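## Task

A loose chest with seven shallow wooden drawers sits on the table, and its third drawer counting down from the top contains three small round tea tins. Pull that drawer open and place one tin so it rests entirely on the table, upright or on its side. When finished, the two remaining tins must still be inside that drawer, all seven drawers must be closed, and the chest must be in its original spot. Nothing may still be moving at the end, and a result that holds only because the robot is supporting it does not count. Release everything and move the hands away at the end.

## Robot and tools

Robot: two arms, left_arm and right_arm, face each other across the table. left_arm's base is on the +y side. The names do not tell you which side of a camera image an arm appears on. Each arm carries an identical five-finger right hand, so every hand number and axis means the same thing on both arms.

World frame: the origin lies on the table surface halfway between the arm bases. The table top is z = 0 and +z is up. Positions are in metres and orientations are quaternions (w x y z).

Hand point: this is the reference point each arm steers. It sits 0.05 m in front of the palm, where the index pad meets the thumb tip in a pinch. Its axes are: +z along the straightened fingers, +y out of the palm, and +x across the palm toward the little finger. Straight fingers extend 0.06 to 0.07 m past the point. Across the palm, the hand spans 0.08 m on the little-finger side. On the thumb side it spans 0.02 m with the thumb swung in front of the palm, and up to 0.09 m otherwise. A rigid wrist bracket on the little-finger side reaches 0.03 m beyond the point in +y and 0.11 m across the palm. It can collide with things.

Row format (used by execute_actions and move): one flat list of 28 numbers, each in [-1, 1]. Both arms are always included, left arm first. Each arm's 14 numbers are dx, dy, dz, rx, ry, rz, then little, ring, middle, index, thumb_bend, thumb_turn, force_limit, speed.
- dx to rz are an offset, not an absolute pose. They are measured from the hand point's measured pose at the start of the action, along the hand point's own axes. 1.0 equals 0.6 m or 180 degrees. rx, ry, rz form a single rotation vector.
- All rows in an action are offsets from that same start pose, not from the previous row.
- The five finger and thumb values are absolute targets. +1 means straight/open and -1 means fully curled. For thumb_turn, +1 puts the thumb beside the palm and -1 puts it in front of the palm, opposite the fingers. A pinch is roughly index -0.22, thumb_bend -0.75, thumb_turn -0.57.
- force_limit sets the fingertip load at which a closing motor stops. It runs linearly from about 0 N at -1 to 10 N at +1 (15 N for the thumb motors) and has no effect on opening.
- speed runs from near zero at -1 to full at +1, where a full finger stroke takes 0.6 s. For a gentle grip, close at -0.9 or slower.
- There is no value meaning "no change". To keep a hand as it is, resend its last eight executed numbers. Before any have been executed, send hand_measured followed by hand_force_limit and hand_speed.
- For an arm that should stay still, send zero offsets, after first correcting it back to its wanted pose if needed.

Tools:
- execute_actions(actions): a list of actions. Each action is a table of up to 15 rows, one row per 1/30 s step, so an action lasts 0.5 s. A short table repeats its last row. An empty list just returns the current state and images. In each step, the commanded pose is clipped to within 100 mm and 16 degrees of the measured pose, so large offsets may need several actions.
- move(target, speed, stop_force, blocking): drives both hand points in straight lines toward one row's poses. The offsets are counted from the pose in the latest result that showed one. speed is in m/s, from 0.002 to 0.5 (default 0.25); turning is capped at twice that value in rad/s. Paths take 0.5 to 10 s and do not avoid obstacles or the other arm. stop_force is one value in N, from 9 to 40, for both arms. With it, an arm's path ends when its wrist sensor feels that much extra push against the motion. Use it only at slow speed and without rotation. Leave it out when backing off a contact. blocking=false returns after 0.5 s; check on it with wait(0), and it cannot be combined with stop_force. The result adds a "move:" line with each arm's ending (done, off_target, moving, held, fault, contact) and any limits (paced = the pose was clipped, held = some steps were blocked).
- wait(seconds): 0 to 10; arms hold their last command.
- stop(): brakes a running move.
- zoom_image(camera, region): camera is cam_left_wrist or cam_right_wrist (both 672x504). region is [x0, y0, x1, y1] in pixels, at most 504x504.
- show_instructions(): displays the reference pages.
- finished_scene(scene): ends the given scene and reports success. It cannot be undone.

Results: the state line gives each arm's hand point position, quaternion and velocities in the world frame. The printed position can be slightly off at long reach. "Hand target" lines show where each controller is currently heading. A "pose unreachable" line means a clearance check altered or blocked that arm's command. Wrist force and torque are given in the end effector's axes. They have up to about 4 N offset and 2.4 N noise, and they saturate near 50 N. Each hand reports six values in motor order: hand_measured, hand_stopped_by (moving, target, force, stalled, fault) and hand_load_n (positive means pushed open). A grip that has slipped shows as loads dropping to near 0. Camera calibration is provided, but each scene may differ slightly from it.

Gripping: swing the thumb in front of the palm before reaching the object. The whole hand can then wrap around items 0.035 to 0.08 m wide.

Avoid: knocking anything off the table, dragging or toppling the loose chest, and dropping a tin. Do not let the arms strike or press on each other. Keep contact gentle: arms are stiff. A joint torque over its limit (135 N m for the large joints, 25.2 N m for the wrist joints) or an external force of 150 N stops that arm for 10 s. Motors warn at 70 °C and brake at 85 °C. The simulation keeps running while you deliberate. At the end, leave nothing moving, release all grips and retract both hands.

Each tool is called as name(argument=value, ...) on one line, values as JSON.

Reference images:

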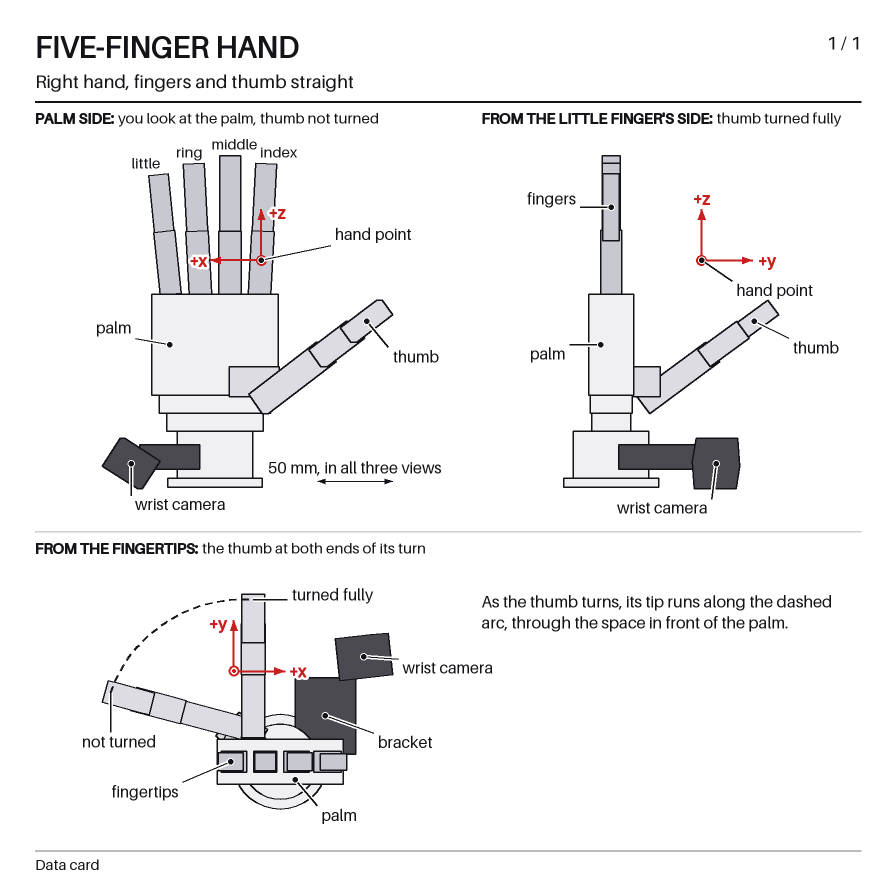

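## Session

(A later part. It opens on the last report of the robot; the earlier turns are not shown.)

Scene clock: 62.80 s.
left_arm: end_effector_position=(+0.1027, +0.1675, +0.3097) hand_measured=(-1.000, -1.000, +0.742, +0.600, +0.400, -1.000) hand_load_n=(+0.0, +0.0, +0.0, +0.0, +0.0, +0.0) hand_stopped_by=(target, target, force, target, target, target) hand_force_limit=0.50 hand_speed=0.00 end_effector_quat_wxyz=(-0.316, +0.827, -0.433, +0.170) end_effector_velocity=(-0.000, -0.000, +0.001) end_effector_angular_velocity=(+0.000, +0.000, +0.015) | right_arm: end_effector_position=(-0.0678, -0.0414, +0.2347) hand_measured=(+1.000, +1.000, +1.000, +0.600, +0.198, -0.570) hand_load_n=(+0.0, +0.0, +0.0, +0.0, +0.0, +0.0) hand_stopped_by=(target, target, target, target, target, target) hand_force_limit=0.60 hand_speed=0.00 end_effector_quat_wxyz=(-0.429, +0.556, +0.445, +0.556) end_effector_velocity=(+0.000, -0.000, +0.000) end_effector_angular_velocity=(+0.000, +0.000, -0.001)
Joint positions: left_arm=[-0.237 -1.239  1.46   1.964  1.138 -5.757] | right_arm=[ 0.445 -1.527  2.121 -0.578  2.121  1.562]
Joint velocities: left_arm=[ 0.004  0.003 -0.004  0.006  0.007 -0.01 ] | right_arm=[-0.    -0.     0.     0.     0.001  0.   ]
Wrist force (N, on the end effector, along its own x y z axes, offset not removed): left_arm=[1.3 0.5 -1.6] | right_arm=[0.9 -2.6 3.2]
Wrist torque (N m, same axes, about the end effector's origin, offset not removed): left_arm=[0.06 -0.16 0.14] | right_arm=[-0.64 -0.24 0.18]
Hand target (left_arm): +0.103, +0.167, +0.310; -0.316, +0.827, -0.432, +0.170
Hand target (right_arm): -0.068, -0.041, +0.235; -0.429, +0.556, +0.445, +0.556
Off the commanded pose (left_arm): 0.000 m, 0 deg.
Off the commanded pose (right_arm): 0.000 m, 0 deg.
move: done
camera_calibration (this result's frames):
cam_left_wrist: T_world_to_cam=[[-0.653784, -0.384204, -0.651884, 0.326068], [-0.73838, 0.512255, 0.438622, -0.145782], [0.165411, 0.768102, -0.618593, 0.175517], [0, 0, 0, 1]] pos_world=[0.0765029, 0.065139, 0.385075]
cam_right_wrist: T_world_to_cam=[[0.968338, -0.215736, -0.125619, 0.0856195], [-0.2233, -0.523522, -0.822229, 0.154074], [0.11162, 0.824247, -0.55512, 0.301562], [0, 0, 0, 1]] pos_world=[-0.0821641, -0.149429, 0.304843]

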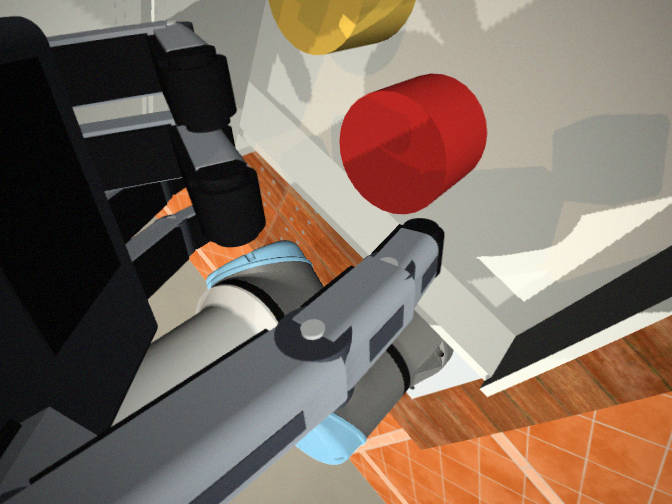

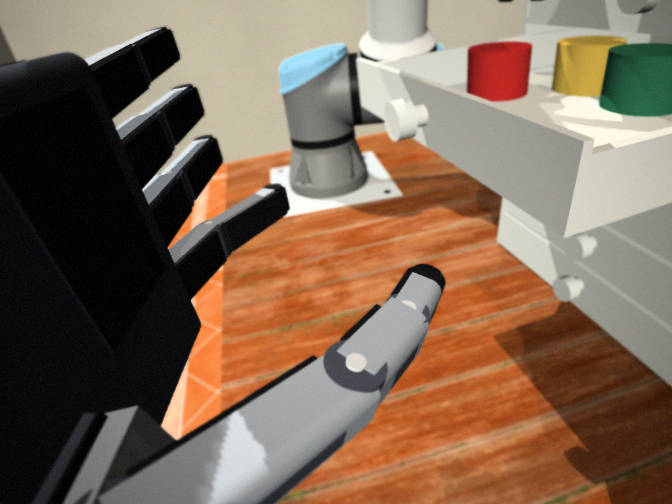

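move(target=[0.015,0.041,0.03,0,0,0,-1,-1,-0.95,0.65,0.6,-1,0.9,0, 0,0,0,0,0,0,1,1,1,0.6,0.2,-0.57,0.6,0], speed=0.03)

Scene clock: 64.57 s.
left_arm: end_effector_position=(+0.1028, +0.1565, +0.2802) hand_measured=(-1.000, -1.000, -0.950, +0.650, +0.600, -1.000) hand_load_n=(+0.0, +0.0, +0.0, +0.0, +0.0, +0.0) hand_stopped_by=(target, target, target, target, target, target) hand_force_limit=0.90 hand_speed=0.00 end_effector_quat_wxyz=(-0.316, +0.827, -0.433, +0.170) end_effector_velocity=(+0.000, -0.001, -0.002) end_effector_angular_velocity=(-0.002, -0.001, -0.001) | right_arm: end_effector_position=(-0.0678, -0.0414, +0.2347) hand_measured=(+1.000, +1.000, +1.000, +0.600, +0.198, -0.570) hand_load_n=(+0.0, +0.0, +0.0, +0.0, +0.0, +0.0) hand_stopped_by=(target, target, target, target, target, target) hand_force_limit=0.60 hand_speed=0.00 end_effector_quat_wxyz=(-0.429, +0.556, +0.445, +0.556) end_effector_velocity=(-0.000, +0.000, +0.000) end_effector_angular_velocity=(+0.001, +0.000, -0.000)
Joint positions: left_arm=[-0.229 -1.195  1.476  1.901  1.134 -5.751] | right_arm=[ 0.445 -1.527  2.121 -0.578  2.121  1.562]
Joint velocities: left_arm=[ 0.001  0.002  0.001 -0.005 -0.002  0.001] | right_arm=[ 0.    -0.    -0.    -0.     0.001  0.   ]
Wrist force (N, on the end effector, along its own x y z axes, offset not removed): left_arm=[0.1 -1.5 -0.3] | right_arm=[-0.5 -2.7 3.1]
Wrist torque (N m, same axes, about the end effector's origin, offset not removed): left_arm=[-0.32 0.03 0.06] | right_arm=[-0.61 0.00 0.07]
Hand target (left_arm): +0.103, +0.156, +0.280; -0.316, +0.827, -0.433, +0.170
Hand target (right_arm): -0.068, -0.041, +0.235; -0.429, +0.556, +0.445, +0.556
Off the commanded pose (left_arm): 0.000 m, 0 deg.
Off the commanded pose (right_arm): 0.000 m, 0 deg.
move: done
camera_calibration (this result's frames):
cam_left_wrist: T_world_to_cam=[[-0.653758, -0.384218, -0.651903, 0.302709], [-0.738404, 0.512239, 0.438602, -0.127154], [0.165411, 0.768107, -0.618588, 0.165639], [0, 0, 0, 1]] pos_world=[0.0766095, 0.0542113, 0.355569]
cam_right_wrist: T_world_to_cam=[[0.968338, -0.215736, -0.125619, 0.0856196], [-0.2233, -0.523522, -0.822229, 0.154074], [0.11162, 0.824247, -0.55512, 0.301562], [0, 0, 0, 1]] pos_world=[-0.0821642, -0.149429, 0.304843]

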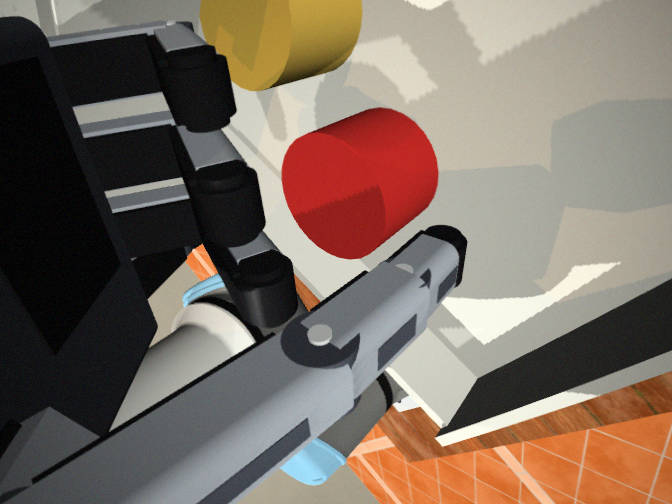

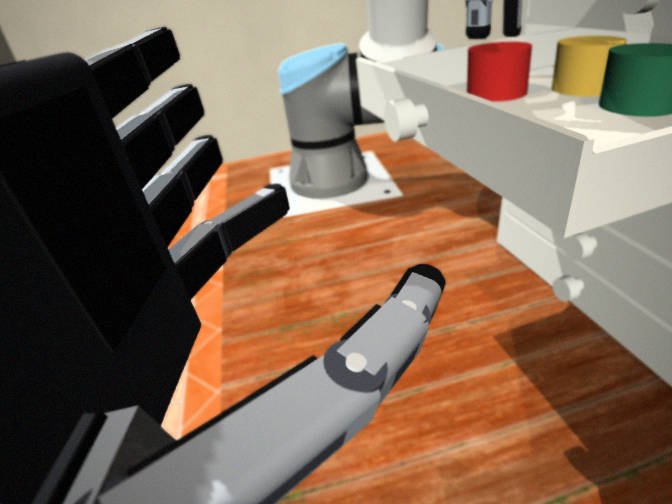

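move(target=[0,0.02,0.022,0,0,0,-1,-1,-0.95,0.65,0.6,-1,0.9,0, 0,0,0,0,0,0,1,1,1,0.6,0.2,-0.57,0.6,0], speed=0.008, stop_force=10)

Scene clock: 67.17 s.
left_arm: end_effector_position=(+0.1028, +0.1564, +0.2626) hand_measured=(-1.000, -1.000, -0.950, +0.650, +0.600, -1.000) hand_load_n=(+0.0, +0.0, +0.0, +0.0, +0.0, +0.0) hand_stopped_by=(target, target, target, target, target, target) hand_force_limit=0.90 hand_speed=0.00 end_effector_quat_wxyz=(-0.316, +0.827, -0.433, +0.170) end_effector_velocity=(+0.000, -0.000, -0.002) end_effector_angular_velocity=(-0.001, -0.001, -0.001) | right_arm: end_effector_position=(-0.0678, -0.0414, +0.2347) hand_measured=(+1.000, +1.000, +1.000, +0.600, +0.198, -0.570) hand_load_n=(+0.0, +0.0, +0.0, +0.0, +0.0, +0.0) hand_stopped_by=(target, target, target, target, target, target) hand_force_limit=0.60 hand_speed=0.00 end_effector_quat_wxyz=(-0.429, +0.556, +0.445, +0.556) end_effector_velocity=(+0.000, -0.000, +0.000) end_effector_angular_velocity=(-0.000, -0.000, -0.000)
Joint positions: left_arm=[-0.229 -1.183  1.505  1.859  1.134 -5.751] | right_arm=[ 0.445 -1.527  2.121 -0.578  2.121  1.562]
Joint velocities: left_arm=[ 0.     0.001  0.004 -0.005 -0.002  0.   ] | right_arm=[-0.    -0.    -0.     0.001  0.     0.   ]
Wrist force (N, on the end effector, along its own x y z axes, offset not removed): left_arm=[0.0 0.0 -0.5] | right_arm=[1.5 -2.1 1.7]
Wrist torque (N m, same axes, about the end effector's origin, offset not removed): left_arm=[-0.20 0.07 0.07] | right_arm=[-0.43 -0.25 0.24]
Hand target (left_arm): +0.103, +0.156, +0.262; -0.316, +0.827, -0.433, +0.170
Hand target (right_arm): -0.068, -0.041, +0.235; -0.429, +0.556, +0.445, +0.556
Off the commanded pose (left_arm): 0.000 m, 0 deg.
Off the commanded pose (right_arm): 0.000 m, 0 deg.
move: done
camera_calibration (this result's frames):
cam_left_wrist: T_world_to_cam=[[-0.653755, -0.384214, -0.651907, 0.291225], [-0.738406, 0.512233, 0.438605, -0.11938], [0.16541, 0.768113, -0.618581, 0.15484], [0, 0, 0, 1]] pos_world=[0.0766269, 0.0541086, 0.337994]
cam_right_wrist: T_world_to_cam=[[0.968338, -0.215735, -0.125619, 0.0856197], [-0.2233, -0.523522, -0.822229, 0.154074], [0.11162, 0.824247, -0.55512, 0.301562], [0, 0, 0, 1]] pos_world=[-0.0821643, -0.149429, 0.304843]

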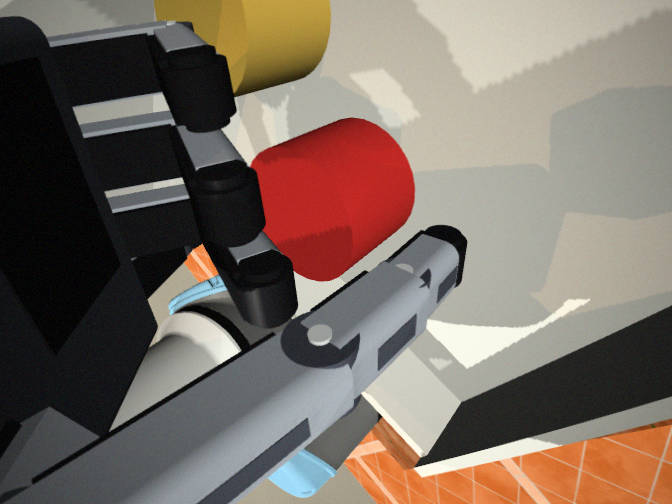

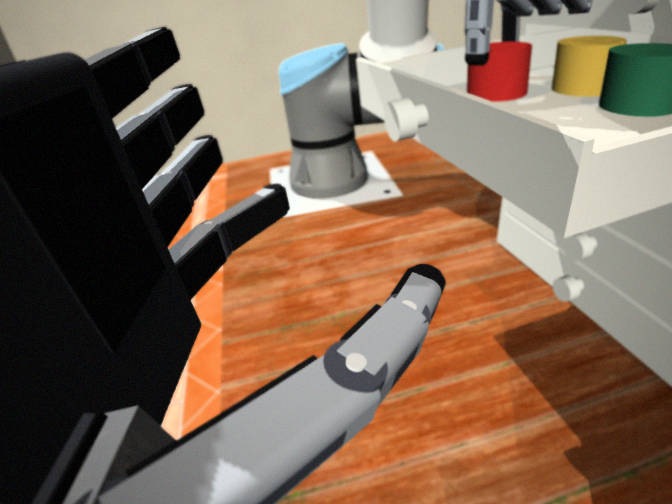

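move(target=[0,0.011,0.012,0,0,0,-1,-1,-0.95,0.65,0.6,-1,0.9,0, 0,0,0,0,0,0,1,1,1,0.6,0.2,-0.57,0.6,0], speed=0.008, stop_force=10)

move(target=[0,0,0,0,0,0,-1,-1,-0.95,0.0,-0.3,-1,0.6,-0.6, 0,0,0,0,0,0,1,1,1,0.6,0.2,-0.57,0.6,0])

Scene clock: 68.73 s.
left_arm: end_effector_position=(+0.1028, +0.1563, +0.2531) hand_measured=(-1.000, -1.000, -0.950, +0.650, +0.600, -1.000) hand_load_n=(+0.0, +0.0, +0.0, +0.0, +0.0, +0.0) hand_stopped_by=(target, target, target, target, target, target) hand_force_limit=0.90 hand_speed=0.00 end_effector_quat_wxyz=(-0.316, +0.827, -0.433, +0.170) end_effector_velocity=(-0.000, +0.000, -0.002) end_effector_angular_velocity=(+0.002, +0.001, +0.001) | right_arm: end_effector_position=(-0.0678, -0.0414, +0.2347) hand_measured=(+1.000, +1.000, +1.000, +0.600, +0.198, -0.570) hand_load_n=(+0.0, +0.0, +0.0, +0.0, +0.0, +0.0) hand_stopped_by=(target, target, target, target, target, target) hand_force_limit=0.60 hand_speed=0.00 end_effector_quat_wxyz=(-0.429, +0.556, +0.445, +0.556) end_effector_velocity=(+0.000, -0.000, +0.000) end_effector_angular_velocity=(+0.000, -0.000, -0.002)
Joint positions: left_arm=[-0.229 -1.175  1.52   1.837  1.134 -5.751] | right_arm=[ 0.445 -1.527  2.121 -0.578  2.121  1.562]
Joint velocities: left_arm=[-0.     0.002  0.004 -0.005  0.002  0.   ] | right_arm=[ 0.    -0.     0.    -0.     0.002 -0.   ]
Wrist force (N, on the end effector, along its own x y z axes, offset not removed): left_arm=[-0.8 -1.1 -2.4] | right_arm=[-1.0 -2.7 1.4]
Wrist torque (N m, same axes, about the end effector's origin, offset not removed): left_arm=[-0.25 0.32 0.02] | right_arm=[-0.55 0.21 0.07]
Hand target (left_arm): +0.103, +0.156, +0.253; -0.316, +0.827, -0.433, +0.170
Hand target (right_arm): -0.068, -0.041, +0.235; -0.429, +0.556, +0.445, +0.556
Off the commanded pose (left_arm): 0.000 m, 0 deg.
Off the commanded pose (right_arm): 0.000 m, 0 deg.
move: done
camera_calibration (this result's frames):
cam_left_wrist: T_world_to_cam=[[-0.653753, -0.384208, -0.651913, 0.284989], [-0.738408, 0.512229, 0.438607, -0.115191], [0.165412, 0.768118, -0.618573, 0.149024], [0, 0, 0, 1]] pos_world=[0.0766047, 0.0540315, 0.328494]
cam_right_wrist: T_world_to_cam=[[0.968338, -0.215736, -0.125619, 0.0856195], [-0.2233, -0.523522, -0.822229, 0.154074], [0.11162, 0.824247, -0.55512, 0.301562], [0, 0, 0, 1]] pos_world=[-0.0821642, -0.149429, 0.304843]

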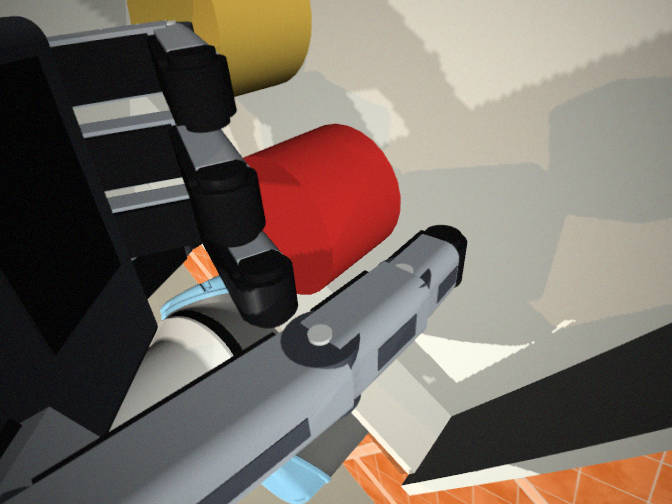

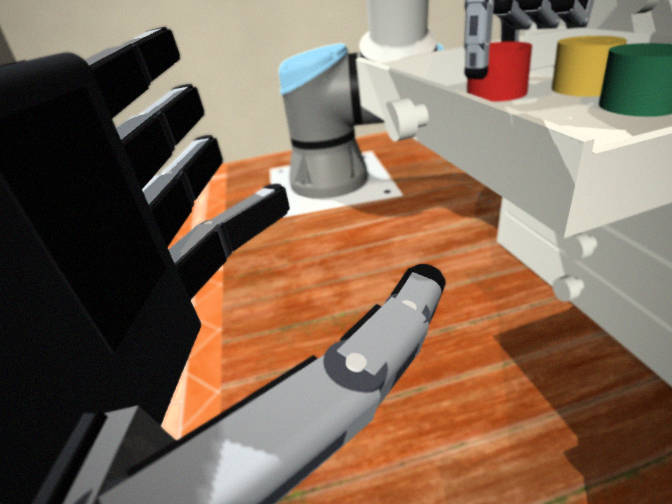

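Scene clock: 69.93 s.
left_arm: end_effector_position=(+0.1028, +0.1563, +0.2531) hand_measured=(-1.000, -1.000, -0.950, +0.166, +0.244, -1.000) hand_load_n=(+0.0, +0.0, +0.0, +14.0, +11.5, -1.0) hand_stopped_by=(target, target, target, force, force, target) hand_force_limit=0.60 hand_speed=-0.60 end_effector_quat_wxyz=(-0.316, +0.827, -0.433, +0.170) end_effector_velocity=(+0.000, -0.000, -0.001) end_effector_angular_velocity=(+0.001, -0.002, -0.001) | right_arm: end_effector_position=(-0.0678, -0.0414, +0.2347) hand_measured=(+1.000, +1.000, +1.000, +0.600, +0.198, -0.570) hand_load_n=(+0.0, +0.0, +0.0, +0.0, +0.0, +0.0) hand_stopped_by=(target, target, target, target, target, target) hand_force_limit=0.60 hand_speed=0.00 end_effector_quat_wxyz=(-0.429, +0.556, +0.445, +0.556) end_effector_velocity=(+0.001, -0.000, -0.000) end_effector_angular_velocity=(-0.001, -0.000, -0.002)
Joint positions: left_arm=[-0.229 -1.175  1.52   1.837  1.134 -5.751] | right_arm=[ 0.445 -1.527  2.121 -0.578  2.121  1.562]
Joint velocities: left_arm=[ 0.     0.001  0.001 -0.001 -0.002  0.   ] | right_arm=[-0.    -0.     0.001  0.     0.002 -0.   ]
Wrist force (N, on the end effector, along its own x y z axes, offset not removed): left_arm=[0.5 -1.0 0.3] | right_arm=[0.5 -2.4 3.0]
Wrist torque (N m, same axes, about the end effector's origin, offset not removed): left_arm=[-0.38 -0.02 0.10] | right_arm=[-0.56 -0.20 0.13]
Hand target (left_arm): +0.103, +0.156, +0.253; -0.316, +0.827, -0.433, +0.170
Hand target (right_arm): -0.068, -0.041, +0.235; -0.429, +0.556, +0.445, +0.556
Off the commanded pose (left_arm): 0.000 m, 0 deg.
Off the commanded pose (right_arm): 0.000 m, 0 deg.
move: done
camera_calibration (this result's frames):
cam_left_wrist: T_world_to_cam=[[-0.65375, -0.384201, -0.65192, 0.284986], [-0.73841, 0.512223, 0.43861, -0.115188], [0.165414, 0.768126, -0.618564, 0.149018], [0, 0, 0, 1]] pos_world=[0.0766044, 0.0540292, 0.328488]
cam_right_wrist: T_world_to_cam=[[0.968338, -0.215736, -0.125619, 0.0856196], [-0.2233, -0.523522, -0.82223, 0.154074], [0.11162, 0.824247, -0.55512, 0.301562], [0, 0, 0, 1]] pos_world=[-0.0821642, -0.149429, 0.304843]

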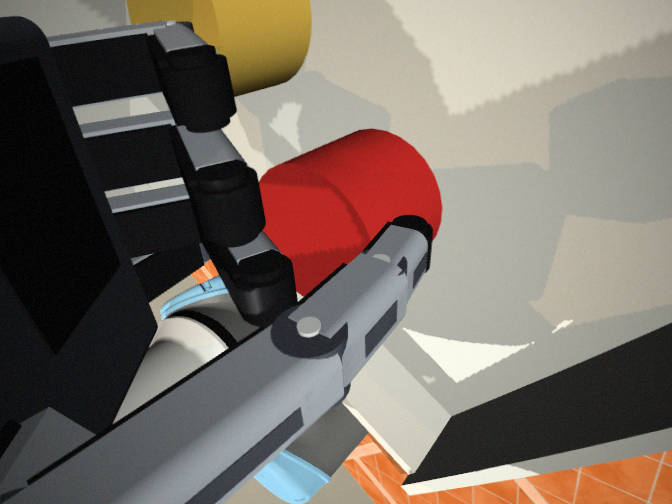

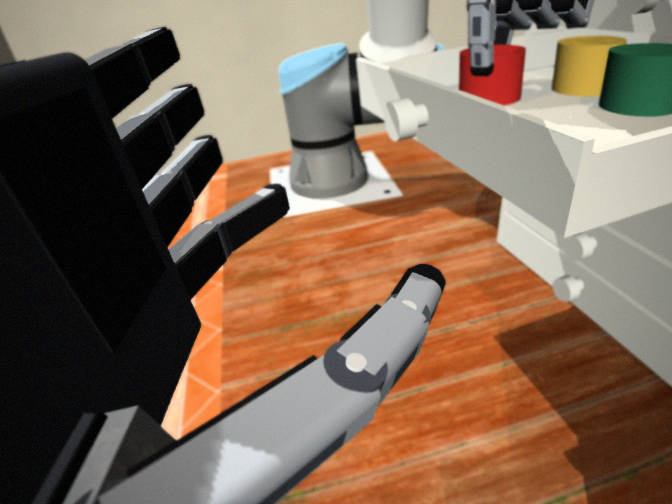

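move(target=[0,-0.078,-0.086,0,0,0,-1,-1,-0.95,0.0,-0.3,-1,0.6,-0.6, 0,0,0,0,0,0,1,1,1,0.6,0.2,-0.57,0.6,0], speed=0.05)

Scene clock: 71.83 s.
left_arm: end_effector_position=(+0.1026, +0.1567, +0.3225) hand_measured=(-1.000, -1.000, -0.950, +0.166, +0.244, -1.000) hand_load_n=(+0.0, +0.0, +0.0, +14.0, +11.5, -1.0) hand_stopped_by=(target, target, target, force, force, target) hand_force_limit=0.60 hand_speed=-0.60 end_effector_quat_wxyz=(-0.316, +0.827, -0.433, +0.170) end_effector_velocity=(-0.000, -0.000, +0.002) end_effector_angular_velocity=(+0.001, +0.001, +0.000) | right_arm: end_effector_position=(-0.0678, -0.0414, +0.2347) hand_measured=(+1.000, +1.000, +1.000, +0.600, +0.198, -0.570) hand_load_n=(+0.0, +0.0, +0.0, +0.0, +0.0, +0.0) hand_stopped_by=(target, target, target, target, target, target) hand_force_limit=0.60 hand_speed=0.00 end_effector_quat_wxyz=(-0.429, +0.556, +0.445, +0.556) end_effector_velocity=(+0.000, -0.000, +0.000) end_effector_angular_velocity=(-0.000, -0.000, -0.001)
Joint positions: left_arm=[-0.23  -1.219  1.398  2.003  1.134 -5.751] | right_arm=[ 0.445 -1.527  2.121 -0.578  2.121  1.562]
Joint velocities: left_arm=[-0.    -0.    -0.006  0.006  0.001  0.   ] | right_arm=[-0.    -0.     0.     0.001  0.001  0.   ]
Wrist force (N, on the end effector, along its own x y z axes, offset not removed): left_arm=[0.0 -0.9 0.9] | right_arm=[-0.7 -2.2 3.3]
Wrist torque (N m, same axes, about the end effector's origin, offset not removed): left_arm=[-0.32 0.08 0.12] | right_arm=[-0.58 0.03 0.11]
Hand target (left_arm): +0.103, +0.157, +0.323; -0.316, +0.827, -0.433, +0.170
Hand target (right_arm): -0.068, -0.041, +0.235; -0.429, +0.556, +0.445, +0.556
Off the commanded pose (left_arm): 0.000 m, 0 deg.
Off the commanded pose (right_arm): 0.000 m, 0 deg.
move: done
camera_calibration (this result's frames):
cam_left_wrist: T_world_to_cam=[[-0.653764, -0.384195, -0.65191, 0.330249], [-0.738392, 0.512258, 0.438599, -0.145901], [0.165439, 0.768105, -0.618582, 0.19167], [0, 0, 0, 1]] pos_world=[0.0764628, 0.0543959, 0.397849]
cam_right_wrist: T_world_to_cam=[[0.968338, -0.215736, -0.125619, 0.0856196], [-0.2233, -0.523522, -0.822229, 0.154074], [0.11162, 0.824247, -0.55512, 0.301562], [0, 0, 0, 1]] pos_world=[-0.0821642, -0.149429, 0.304843]

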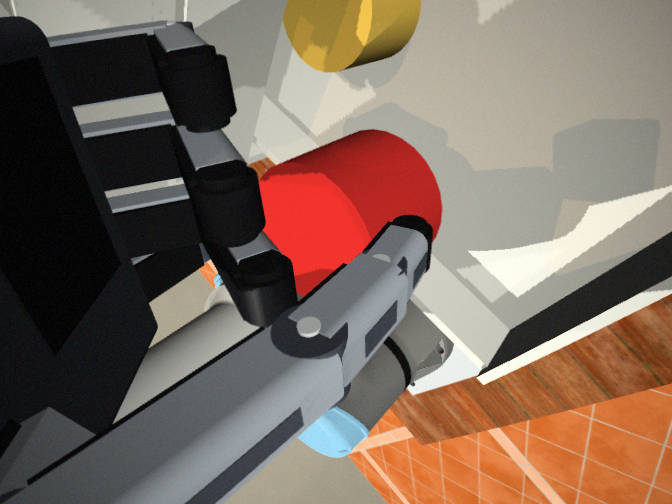

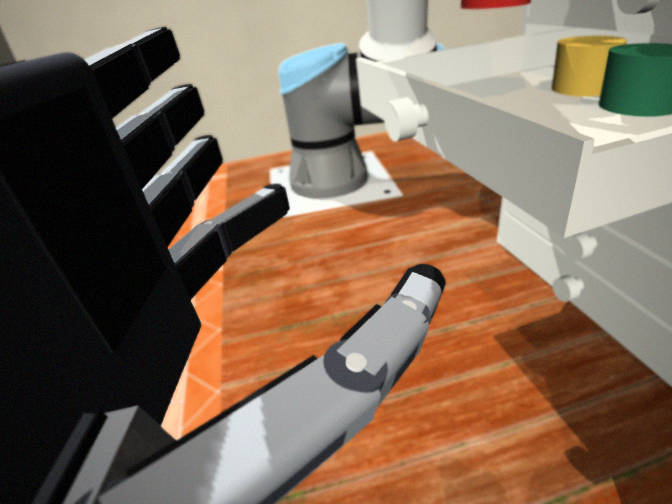

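move(target=[-0.245,-0.09,0.082,0,0,0,-1,-1,-0.95,0.0,-0.3,-1,0.6,-0.6, 0,0,0,0,0,0,1,1,1,0.6,0.2,-0.57,0.6,0], speed=0.15)

move(target=[0,0.30,0.33,0,0,0,-1,-1,-0.95,0.0,-0.3,-1,0.6,-0.6, 0,0,0,0,0,0,1,1,1,0.6,0.2,-0.57,0.6,0], speed=0.15)

Scene clock: 73.77 s.
left_arm: end_effector_position=(+0.0796, +0.3189, +0.3213) hand_measured=(-1.000, -1.000, -0.950, +0.166, +0.244, -1.000) hand_load_n=(+0.0, +0.0, +0.0, +14.0, +11.5, -1.0) hand_stopped_by=(target, target, target, force, force, target) hand_force_limit=0.60 hand_speed=-0.60 end_effector_quat_wxyz=(-0.316, +0.827, -0.433, +0.170) end_effector_velocity=(-0.001, +0.003, +0.000) end_effector_angular_velocity=(-0.003, +0.001, +0.001) | right_arm: end_effector_position=(-0.0678, -0.0414, +0.2347) hand_measured=(+1.000, +1.000, +1.000, +0.600, +0.198, -0.570) hand_load_n=(+0.0, +0.0, +0.0, +0.0, +0.0, +0.0) hand_stopped_by=(target, target, target, target, target, target) hand_force_limit=0.60 hand_speed=0.00 end_effector_quat_wxyz=(-0.429, +0.556, +0.445, +0.556) end_effector_velocity=(-0.000, -0.000, -0.001) end_effector_angular_velocity=(-0.000, -0.000, +0.000)
Joint positions: left_arm=[-0.465 -1.624  1.888  1.99   1.277 -5.951] | right_arm=[ 0.445 -1.527  2.121 -0.578  2.121  1.562]
Joint velocities: left_arm=[-0.008 -0.009  0.006  0.002  0.005 -0.007] | right_arm=[ 0.     0.001  0.001 -0.001 -0.    -0.   ]
Wrist force (N, on the end effector, along its own x y z axes, offset not removed): left_arm=[-1.4 -0.8 -0.7] | right_arm=[-0.5 -1.7 2.0]
Wrist torque (N m, same axes, about the end effector's origin, offset not removed): left_arm=[-0.26 0.33 0.07] | right_arm=[-0.38 -0.06 0.18]
Hand target (left_arm): +0.080, +0.319, +0.321; -0.316, +0.827, -0.433, +0.170
Hand target (right_arm): -0.068, -0.041, +0.235; -0.429, +0.556, +0.445, +0.556
Off the commanded pose (left_arm): 0.000 m, 0 deg.
Off the commanded pose (right_arm): 0.000 m, 0 deg.
move: done
camera_calibration (this result's frames):
cam_left_wrist: T_world_to_cam=[[-0.654309, -0.383996, -0.651481, 0.376627], [-0.738021, 0.512144, 0.439356, -0.245735], [0.164941, 0.768281, -0.618497, 0.0701225], [0, 0, 0, 1]] pos_world=[0.0535063, 0.216601, 0.396701]
cam_right_wrist: T_world_to_cam=[[0.968338, -0.215736, -0.125619, 0.0856196], [-0.2233, -0.523522, -0.82223, 0.154074], [0.11162, 0.824247, -0.55512, 0.301562], [0, 0, 0, 1]] pos_world=[-0.0821641, -0.149429, 0.304843]

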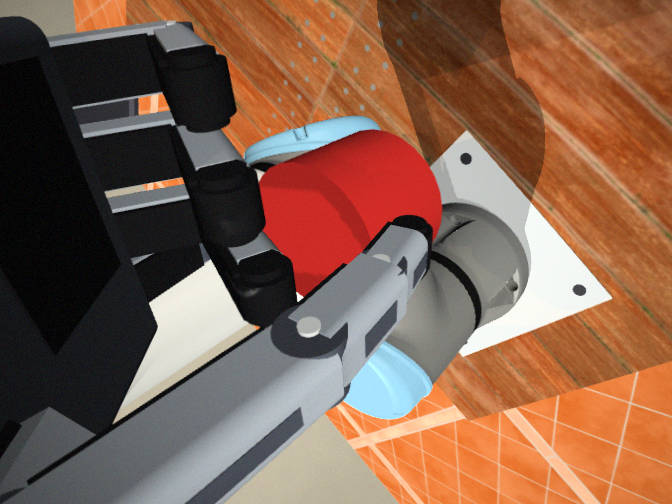

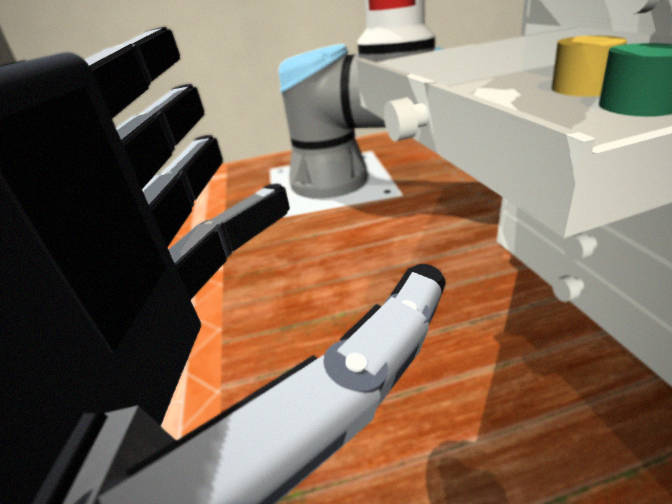

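Scene clock: 85.23 s.
left_arm: end_effector_position=(+0.0827, +0.3200, +0.1531) hand_measured=(-1.000, -1.000, -0.950, +0.166, +0.244, -1.000) hand_load_n=(+0.0, +0.0, +0.0, +14.0, +11.5, -1.0) hand_stopped_by=(target, target, target, force, force, target) hand_force_limit=0.60 hand_speed=-0.60 end_effector_quat_wxyz=(-0.324, +0.823, -0.433, +0.174) end_effector_velocity=(+0.000, -0.000, +0.000) end_effector_angular_velocity=(-0.001, -0.001, -0.001) | right_arm: end_effector_position=(-0.0678, -0.0414, +0.2347) hand_measured=(+1.000, +1.000, +1.000, +0.600, +0.198, -0.570) hand_load_n=(+0.0, +0.0, +0.0, +0.0, +0.0, +0.0) hand_stopped_by=(target, target, target, target, target, target) hand_force_limit=0.60 hand_speed=0.00 end_effector_quat_wxyz=(-0.429, +0.556, +0.445, +0.556) end_effector_velocity=(+0.000, -0.000, -0.000) end_effector_angular_velocity=(-0.001, -0.000, -0.000)
Joint positions: left_arm=[-0.464 -1.404  2.159  1.516  1.27  -5.954] | right_arm=[ 0.445 -1.527  2.121 -0.578  2.121  1.562]
Joint velocities: left_arm=[-0.    -0.001 -0.     0.    -0.002  0.   ] | right_arm=[ 0.     0.    -0.     0.001  0.001  0.   ]
Wrist force (N, on the end effector, along its own x y z axes, offset not removed): left_arm=[11.2 -33.7 -25.4] | right_arm=[0.2 -2.0 2.6]
Wrist torque (N m, same axes, about the end effector's origin, offset not removed): left_arm=[-4.27 0.60 -2.29] | right_arm=[-0.50 -0.12 0.18]
Hand target (left_arm): +0.083, +0.320, +0.153; -0.324, +0.823, -0.433, +0.174
Hand target (right_arm): -0.068, -0.041, +0.235; -0.429, +0.556, +0.445, +0.556
Off the commanded pose (left_arm): 0.099 m, 1 deg.
Off the commanded pose (right_arm): 0.000 m, 0 deg.
FORCE FAULT: contact force on the left arm reached its limit, and that arm stopped for 10 seconds. The contact can be on any part of that arm, not only on its tool. That time counts as 18 of the actions that you can send in this scene. That arm's remaining commands of this call were not run. That arm holds still and accepts commands again. Move the arm away from the contact; if what it grips holds it there, let go first. Pushing or pulling that hard again can fault the arm again.
move: fault (left_arm)
camera_calibration (this result's frames):
cam_left_wrist: T_world_to_cam=[[-0.645121, -0.375934, -0.665201, 0.268227], [-0.743673, 0.508792, 0.433684, -0.167628], [0.175412, 0.77447, -0.607805, -0.039715], [0, 0, 0, 1]] pos_world=[0.0553455, 0.216882, 0.226984]
cam_right_wrist: T_world_to_cam=[[0.968338, -0.215736, -0.125619, 0.0856196], [-0.223301, -0.523522, -0.82223, 0.154074], [0.11162, 0.824247, -0.55512, 0.301562], [0, 0, 0, 1]] pos_world=[-0.0821641, -0.149429, 0.304843]

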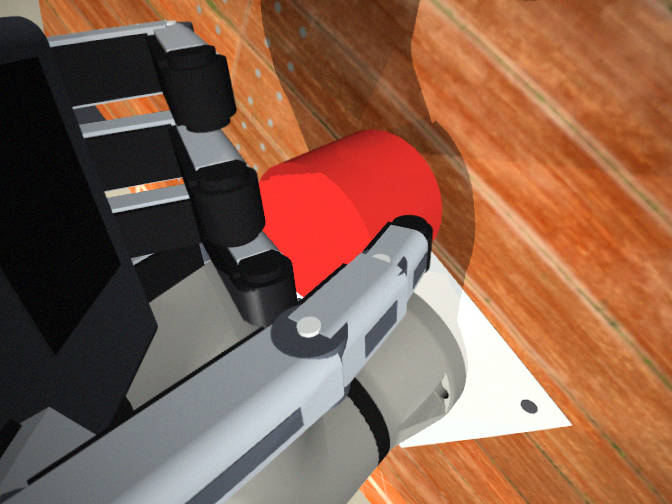

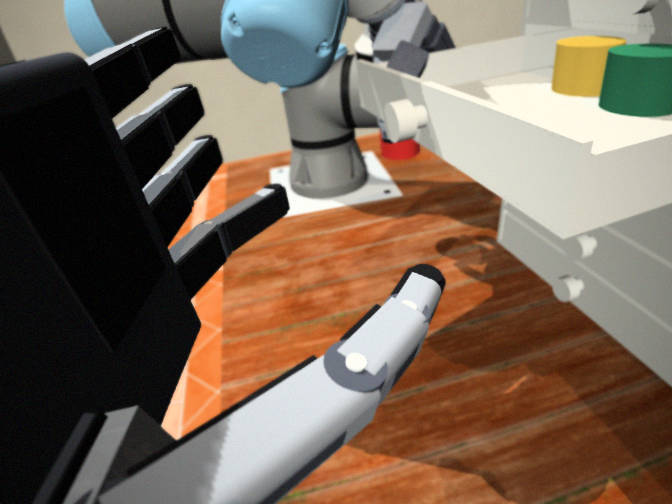

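move(target=[0,-0.17,-0.18,0,0,0,-1,-1,-0.95,0.0,-0.3,-1,0.6,-0.6, 0,0,0,0,0,0,1,1,1,0.6,0.2,-0.57,0.6,0], speed=0.1)

Scene clock: 87.40 s.
left_arm: end_effector_position=(+0.0828, +0.3208, +0.3013) hand_measured=(-1.000, -1.000, -0.950, +0.166, +0.244, -1.000) hand_load_n=(+0.0, +0.0, +0.0, +14.0, +11.5, -1.0) hand_stopped_by=(target, target, target, force, force, target) hand_force_limit=0.60 hand_speed=-0.60 end_effector_quat_wxyz=(-0.324, +0.823, -0.433, +0.174) end_effector_velocity=(-0.000, -0.000, +0.003) end_effector_angular_velocity=(+0.001, -0.001, +0.000) | right_arm: end_effector_position=(-0.0678, -0.0414, +0.2347) hand_measured=(+1.000, +1.000, +1.000, +0.600, +0.198, -0.570) hand_load_n=(+0.0, +0.0, +0.0, +0.0, +0.0, +0.0) hand_stopped_by=(target, target, target, target, target, target) hand_force_limit=0.60 hand_speed=0.00 end_effector_quat_wxyz=(-0.429, +0.556, +0.445, +0.556) end_effector_velocity=(-0.000, +0.000, +0.001) end_effector_angular_velocity=(+0.001, +0.000, +0.001)
Joint positions: left_arm=[-0.466 -1.608  1.936  1.944  1.271 -5.955] | right_arm=[ 0.445 -1.527  2.121 -0.578  2.121  1.562]
Joint velocities: left_arm=[-0.    -0.001 -0.005  0.008  0.    -0.   ] | right_arm=[ 0.    -0.    -0.001 -0.    -0.001 -0.   ]
Wrist force (N, on the end effector, along its own x y z axes, offset not removed): left_arm=[0.6 0.7 -0.6] | right_arm=[0.0 -1.9 3.5]
Wrist torque (N m, same axes, about the end effector's origin, offset not removed): left_arm=[-0.04 -0.04 0.21] | right_arm=[-0.51 -0.10 0.15]
Hand target (left_arm): +0.083, +0.321, +0.302; -0.324, +0.823, -0.433, +0.174
Hand target (right_arm): -0.068, -0.041, +0.235; -0.429, +0.556, +0.445, +0.556
Off the commanded pose (left_arm): 0.000 m, 0 deg.
Off the commanded pose (right_arm): 0.000 m, 0 deg.
move: done
camera_calibration (this result's frames):
cam_left_wrist: T_world_to_cam=[[-0.645131, -0.375933, -0.665192, 0.36719], [-0.743664, 0.5088, 0.433689, -0.232329], [0.175411, 0.774466, -0.607811, 0.0497283], [0, 0, 0, 1]] pos_world=[0.0553877, 0.217735, 0.375235]
cam_right_wrist: T_world_to_cam=[[0.968338, -0.215736, -0.125619, 0.0856196], [-0.2233, -0.523522, -0.82223, 0.154074], [0.11162, 0.824247, -0.55512, 0.301562], [0, 0, 0, 1]] pos_world=[-0.0821641, -0.149429, 0.304843]

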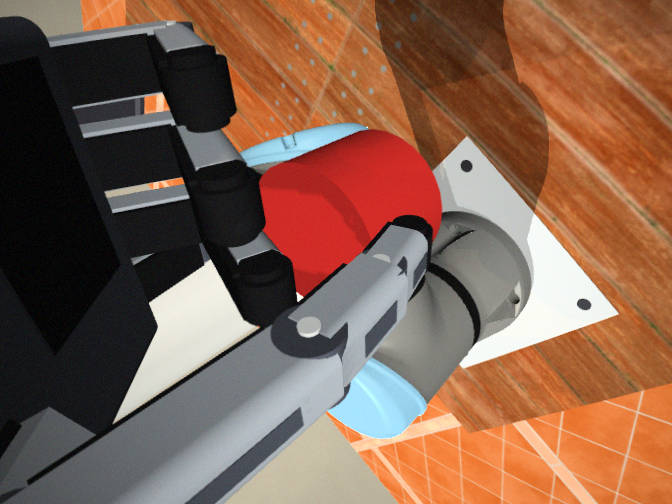

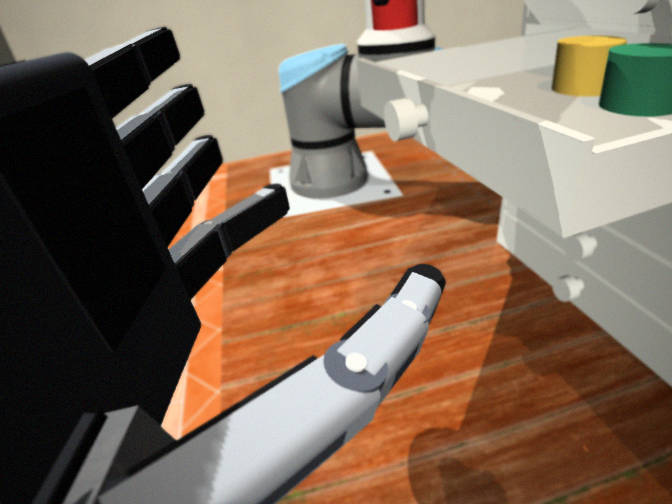

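move(target=[0,0,0,0,0,0,-1,-1,-0.95,0.0,-0.3,-1,0.6,-0.6, 0.033,-0.056,0.197,0,0,0,1,1,1,0.6,0.2,-0.57,0.6,0], speed=0.1)

Scene clock: 89.50 s.
left_arm: end_effector_position=(+0.0828, +0.3208, +0.3013) hand_measured=(-1.000, -1.000, -0.950, +0.166, +0.244, -1.000) hand_load_n=(+0.0, +0.0, +0.0, +14.0, +11.5, -1.0) hand_stopped_by=(target, target, target, force, force, target) hand_force_limit=0.60 hand_speed=-0.60 end_effector_quat_wxyz=(-0.324, +0.823, -0.433, +0.174) end_effector_velocity=(+0.001, -0.000, -0.000) end_effector_angular_velocity=(-0.002, -0.001, -0.002) | right_arm: end_effector_position=(-0.0728, +0.0815, +0.2521) hand_measured=(+1.000, +1.000, +1.000, +0.600, +0.198, -0.570) hand_load_n=(+0.0, +0.0, +0.0, +0.0, +0.0, +0.0) hand_stopped_by=(target, target, target, target, target, target) hand_force_limit=0.60 hand_speed=0.00 end_effector_quat_wxyz=(-0.429, +0.556, +0.445, +0.556) end_effector_velocity=(-0.000, +0.002, -0.001) end_effector_angular_velocity=(-0.002, -0.000, +0.002)
Joint positions: left_arm=[-0.466 -1.608  1.936  1.944  1.271 -5.955] | right_arm=[ 0.373 -1.31   1.811 -0.486  2.049  1.56 ]
Joint velocities: left_arm=[-0.    -0.001  0.001 -0.001 -0.002  0.   ] | right_arm=[-0.001  0.005 -0.005  0.003 -0.003  0.   ]
Wrist force (N, on the end effector, along its own x y z axes, offset not removed): left_arm=[0.6 0.2 0.5] | right_arm=[-1.3 -1.4 3.7]
Wrist torque (N m, same axes, about the end effector's origin, offset not removed): left_arm=[-0.21 -0.01 0.20] | right_arm=[-0.46 0.03 0.01]
Hand target (left_arm): +0.083, +0.321, +0.301; -0.324, +0.823, -0.433, +0.174
Hand target (right_arm): -0.073, +0.082, +0.252; -0.429, +0.556, +0.445, +0.556
Off the commanded pose (left_arm): 0.000 m, 0 deg.
Off the commanded pose (right_arm): 0.000 m, 0 deg.
move: done
camera_calibration (this result's frames):
cam_left_wrist: T_world_to_cam=[[-0.64513, -0.375941, -0.665189, 0.367188], [-0.743667, 0.508798, 0.433687, -0.232331], [0.175406, 0.774463, -0.607815, 0.0497318], [0, 0, 0, 1]] pos_world=[0.0553837, 0.217735, 0.375236]
cam_right_wrist: T_world_to_cam=[[0.968377, -0.215685, -0.125402, 0.119114], [-0.223076, -0.523436, -0.822345, 0.231585], [0.111728, 0.824314, -0.554998, 0.210459], [0, 0, 0, 1]] pos_world=[-0.0872008, -0.0265727, 0.322185]

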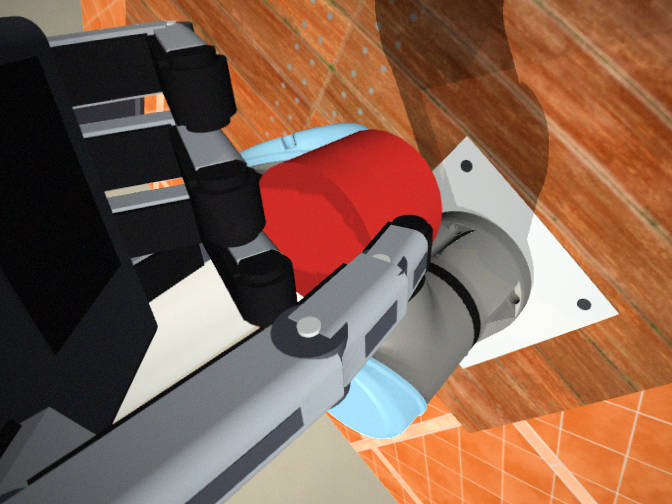

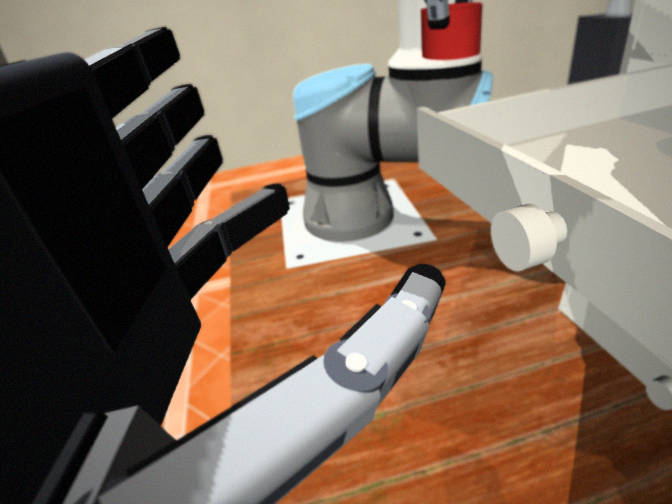

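move(target=[0,0,0,0,0,0,-1,-1,-0.95,0.0,-0.3,-1,0.6,-0.6, 0.02,0.003,-0.012,0,0,0,1,1,1,0.6,0.2,-0.57,0.6,0], speed=0.05)

move(target=[0,0,0,0,0,0,-1,-1,-0.95,0.0,-0.3,-1,0.6,-0.6, 0,0.239,0.076,0,0,0,1,1,1,0.6,0.2,-0.57,0.6,0], speed=0.04)

Scene clock: 90.53 s.
left_arm: end_effector_position=(+0.0828, +0.3208, +0.3013) hand_measured=(-1.000, -1.000, -0.950, +0.166, +0.244, -1.000) hand_load_n=(+0.0, +0.0, +0.0, +14.0, +11.5, -1.0) hand_stopped_by=(target, target, target, force, force, target) hand_force_limit=0.60 hand_speed=-0.60 end_effector_quat_wxyz=(-0.324, +0.823, -0.433, +0.174) end_effector_velocity=(-0.000, +0.000, -0.000) end_effector_angular_velocity=(+0.001, +0.000, +0.001) | right_arm: end_effector_position=(-0.0729, +0.0744, +0.2640) hand_measured=(+1.000, +1.000, +1.000, +0.600, +0.198, -0.570) hand_load_n=(+0.0, +0.0, +0.0, +0.0, +0.0, +0.0) hand_stopped_by=(target, target, target, target, target, target) hand_force_limit=0.60 hand_speed=0.00 end_effector_quat_wxyz=(-0.429, +0.556, +0.445, +0.556) end_effector_velocity=(+0.001, -0.002, +0.001) end_effector_angular_velocity=(-0.002, -0.000, -0.002)
Joint positions: left_arm=[-0.466 -1.608  1.936  1.944  1.271 -5.955] | right_arm=[ 0.377 -1.337  1.812 -0.459  2.053  1.56 ]
Joint velocities: left_arm=[ 0.     0.001 -0.     0.     0.001  0.   ] | right_arm=[ 0.001 -0.004  0.     0.006  0.003  0.   ]
Wrist force (N, on the end effector, along its own x y z axes, offset not removed): left_arm=[0.4 -0.4 0.6] | right_arm=[-0.9 -1.8 2.1]
Wrist torque (N m, same axes, about the end effector's origin, offset not removed): left_arm=[-0.27 0.00 0.32] | right_arm=[-0.41 0.06 0.06]
Hand target (left_arm): +0.083, +0.321, +0.301; -0.324, +0.823, -0.433, +0.174
Hand target (right_arm): -0.073, +0.074, +0.264; -0.429, +0.556, +0.445, +0.556
Off the commanded pose (left_arm): 0.000 m, 0 deg.
Off the commanded pose (right_arm): 0.000 m, 0 deg.
move: done
camera_calibration (this result's frames):
cam_left_wrist: T_world_to_cam=[[-0.645129, -0.375941, -0.665189, 0.367187], [-0.743667, 0.508798, 0.433687, -0.232331], [0.175406, 0.774463, -0.607815, 0.0497314], [0, 0, 0, 1]] pos_world=[0.0553836, 0.217735, 0.375235]
cam_right_wrist: T_world_to_cam=[[0.968379, -0.215692, -0.125376, 0.11921], [-0.223056, -0.52343, -0.822355, 0.237653], [0.11175, 0.824317, -0.55499, 0.222874], [0, 0, 0, 1]] pos_world=[-0.0873367, -0.0336109, 0.334074]

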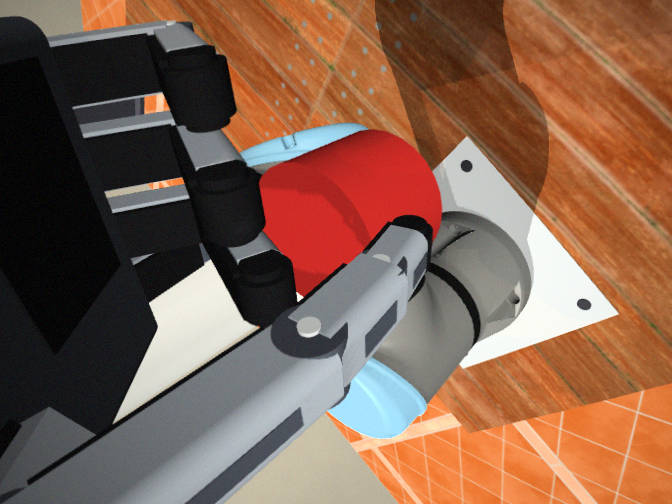

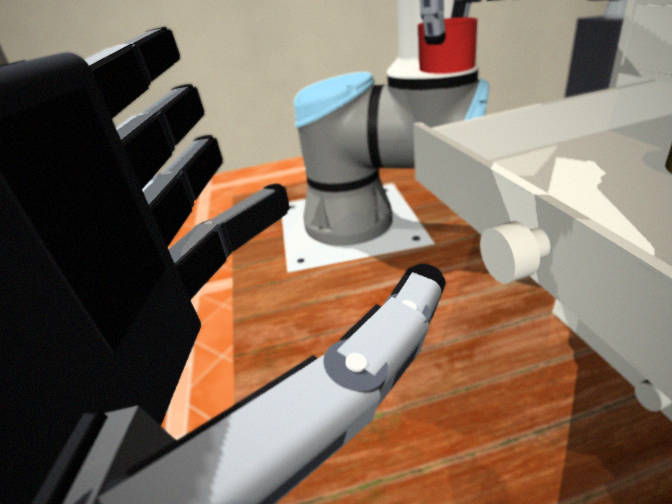

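Scene clock: 94.70 s.
left_arm: end_effector_position=(+0.0828, +0.3208, +0.3013) hand_measured=(-1.000, -1.000, -0.950, +0.166, +0.244, -1.000) hand_load_n=(+0.0, +0.0, +0.0, +14.0, +11.5, -1.0) hand_stopped_by=(target, target, target, force, force, target) hand_force_limit=0.60 hand_speed=-0.60 end_effector_quat_wxyz=(-0.324, +0.823, -0.433, +0.174) end_effector_velocity=(-0.000, -0.000, -0.000) end_effector_angular_velocity=(+0.001, -0.000, +0.000) | right_arm: end_effector_position=(+0.0769, +0.0849, +0.2663) hand_measured=(+1.000, +1.000, +1.000, +0.600, +0.198, -0.570) hand_load_n=(+0.0, +0.0, +0.0, +0.0, -0.5, -0.5) hand_stopped_by=(target, target, target, target, target, target) hand_force_limit=0.60 hand_speed=0.00 end_effector_quat_wxyz=(-0.429, +0.555, +0.445, +0.556) end_effector_velocity=(+0.003, +0.001, +0.000) end_effector_angular_velocity=(+0.000, +0.000, +0.001)
Joint positions: left_arm=[-0.466 -1.608  1.936  1.944  1.271 -5.955] | right_arm=[ 0.019 -1.444  1.936 -0.478  1.695  1.554]
Joint velocities: left_arm=[-0.     0.001 -0.     0.     0.    -0.   ] | right_arm=[-0.007 -0.001  0.     0.    -0.008  0.   ]
Wrist force (N, on the end effector, along its own x y z axes, offset not removed): left_arm=[0.6 0.2 2.1] | right_arm=[1.4 -2.7 1.9]
Wrist torque (N m, same axes, about the end effector's origin, offset not removed): left_arm=[-0.42 -0.07 0.09] | right_arm=[-0.45 -0.22 0.11]
Hand target (left_arm): +0.083, +0.321, +0.301; -0.324, +0.823, -0.433, +0.174
Hand target (right_arm): +0.077, +0.085, +0.266; -0.429, +0.555, +0.445, +0.556
Off the commanded pose (left_arm): 0.000 m, 0 deg.
Off the commanded pose (right_arm): 0.000 m, 0 deg.
move: done
camera_calibration (this result's frames):
cam_left_wrist: T_world_to_cam=[[-0.64513, -0.375941, -0.665189, 0.367187], [-0.743667, 0.508798, 0.433687, -0.232331], [0.175406, 0.774463, -0.607815, 0.0497313], [0, 0, 0, 1]] pos_world=[0.0553837, 0.217735, 0.375235]
cam_right_wrist: T_world_to_cam=[[0.968507, -0.215748, -0.124287, -0.0236164], [-0.222154, -0.52336, -0.822643, 0.278453], [0.112437, 0.824347, -0.554807, 0.198674], [0, 0, 0, 1]] pos_world=[0.0623938, -0.0231405, 0.336358]

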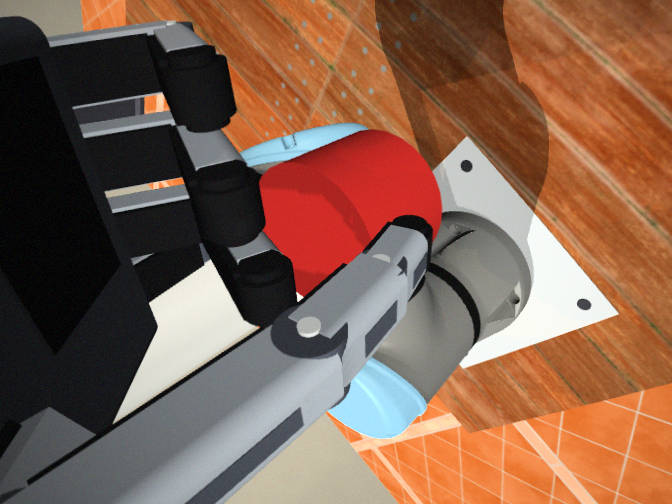

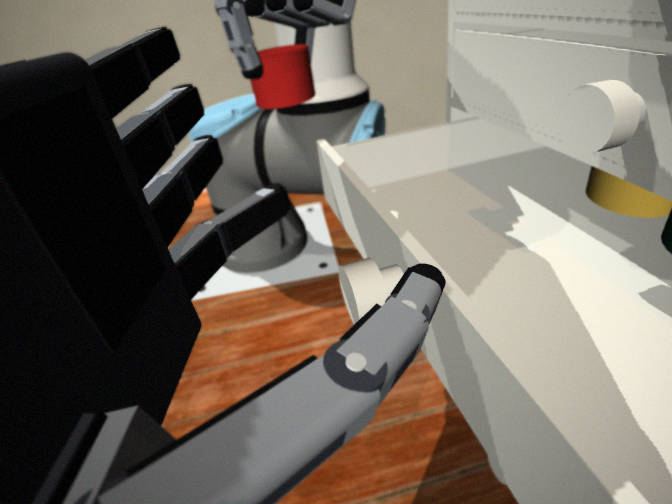

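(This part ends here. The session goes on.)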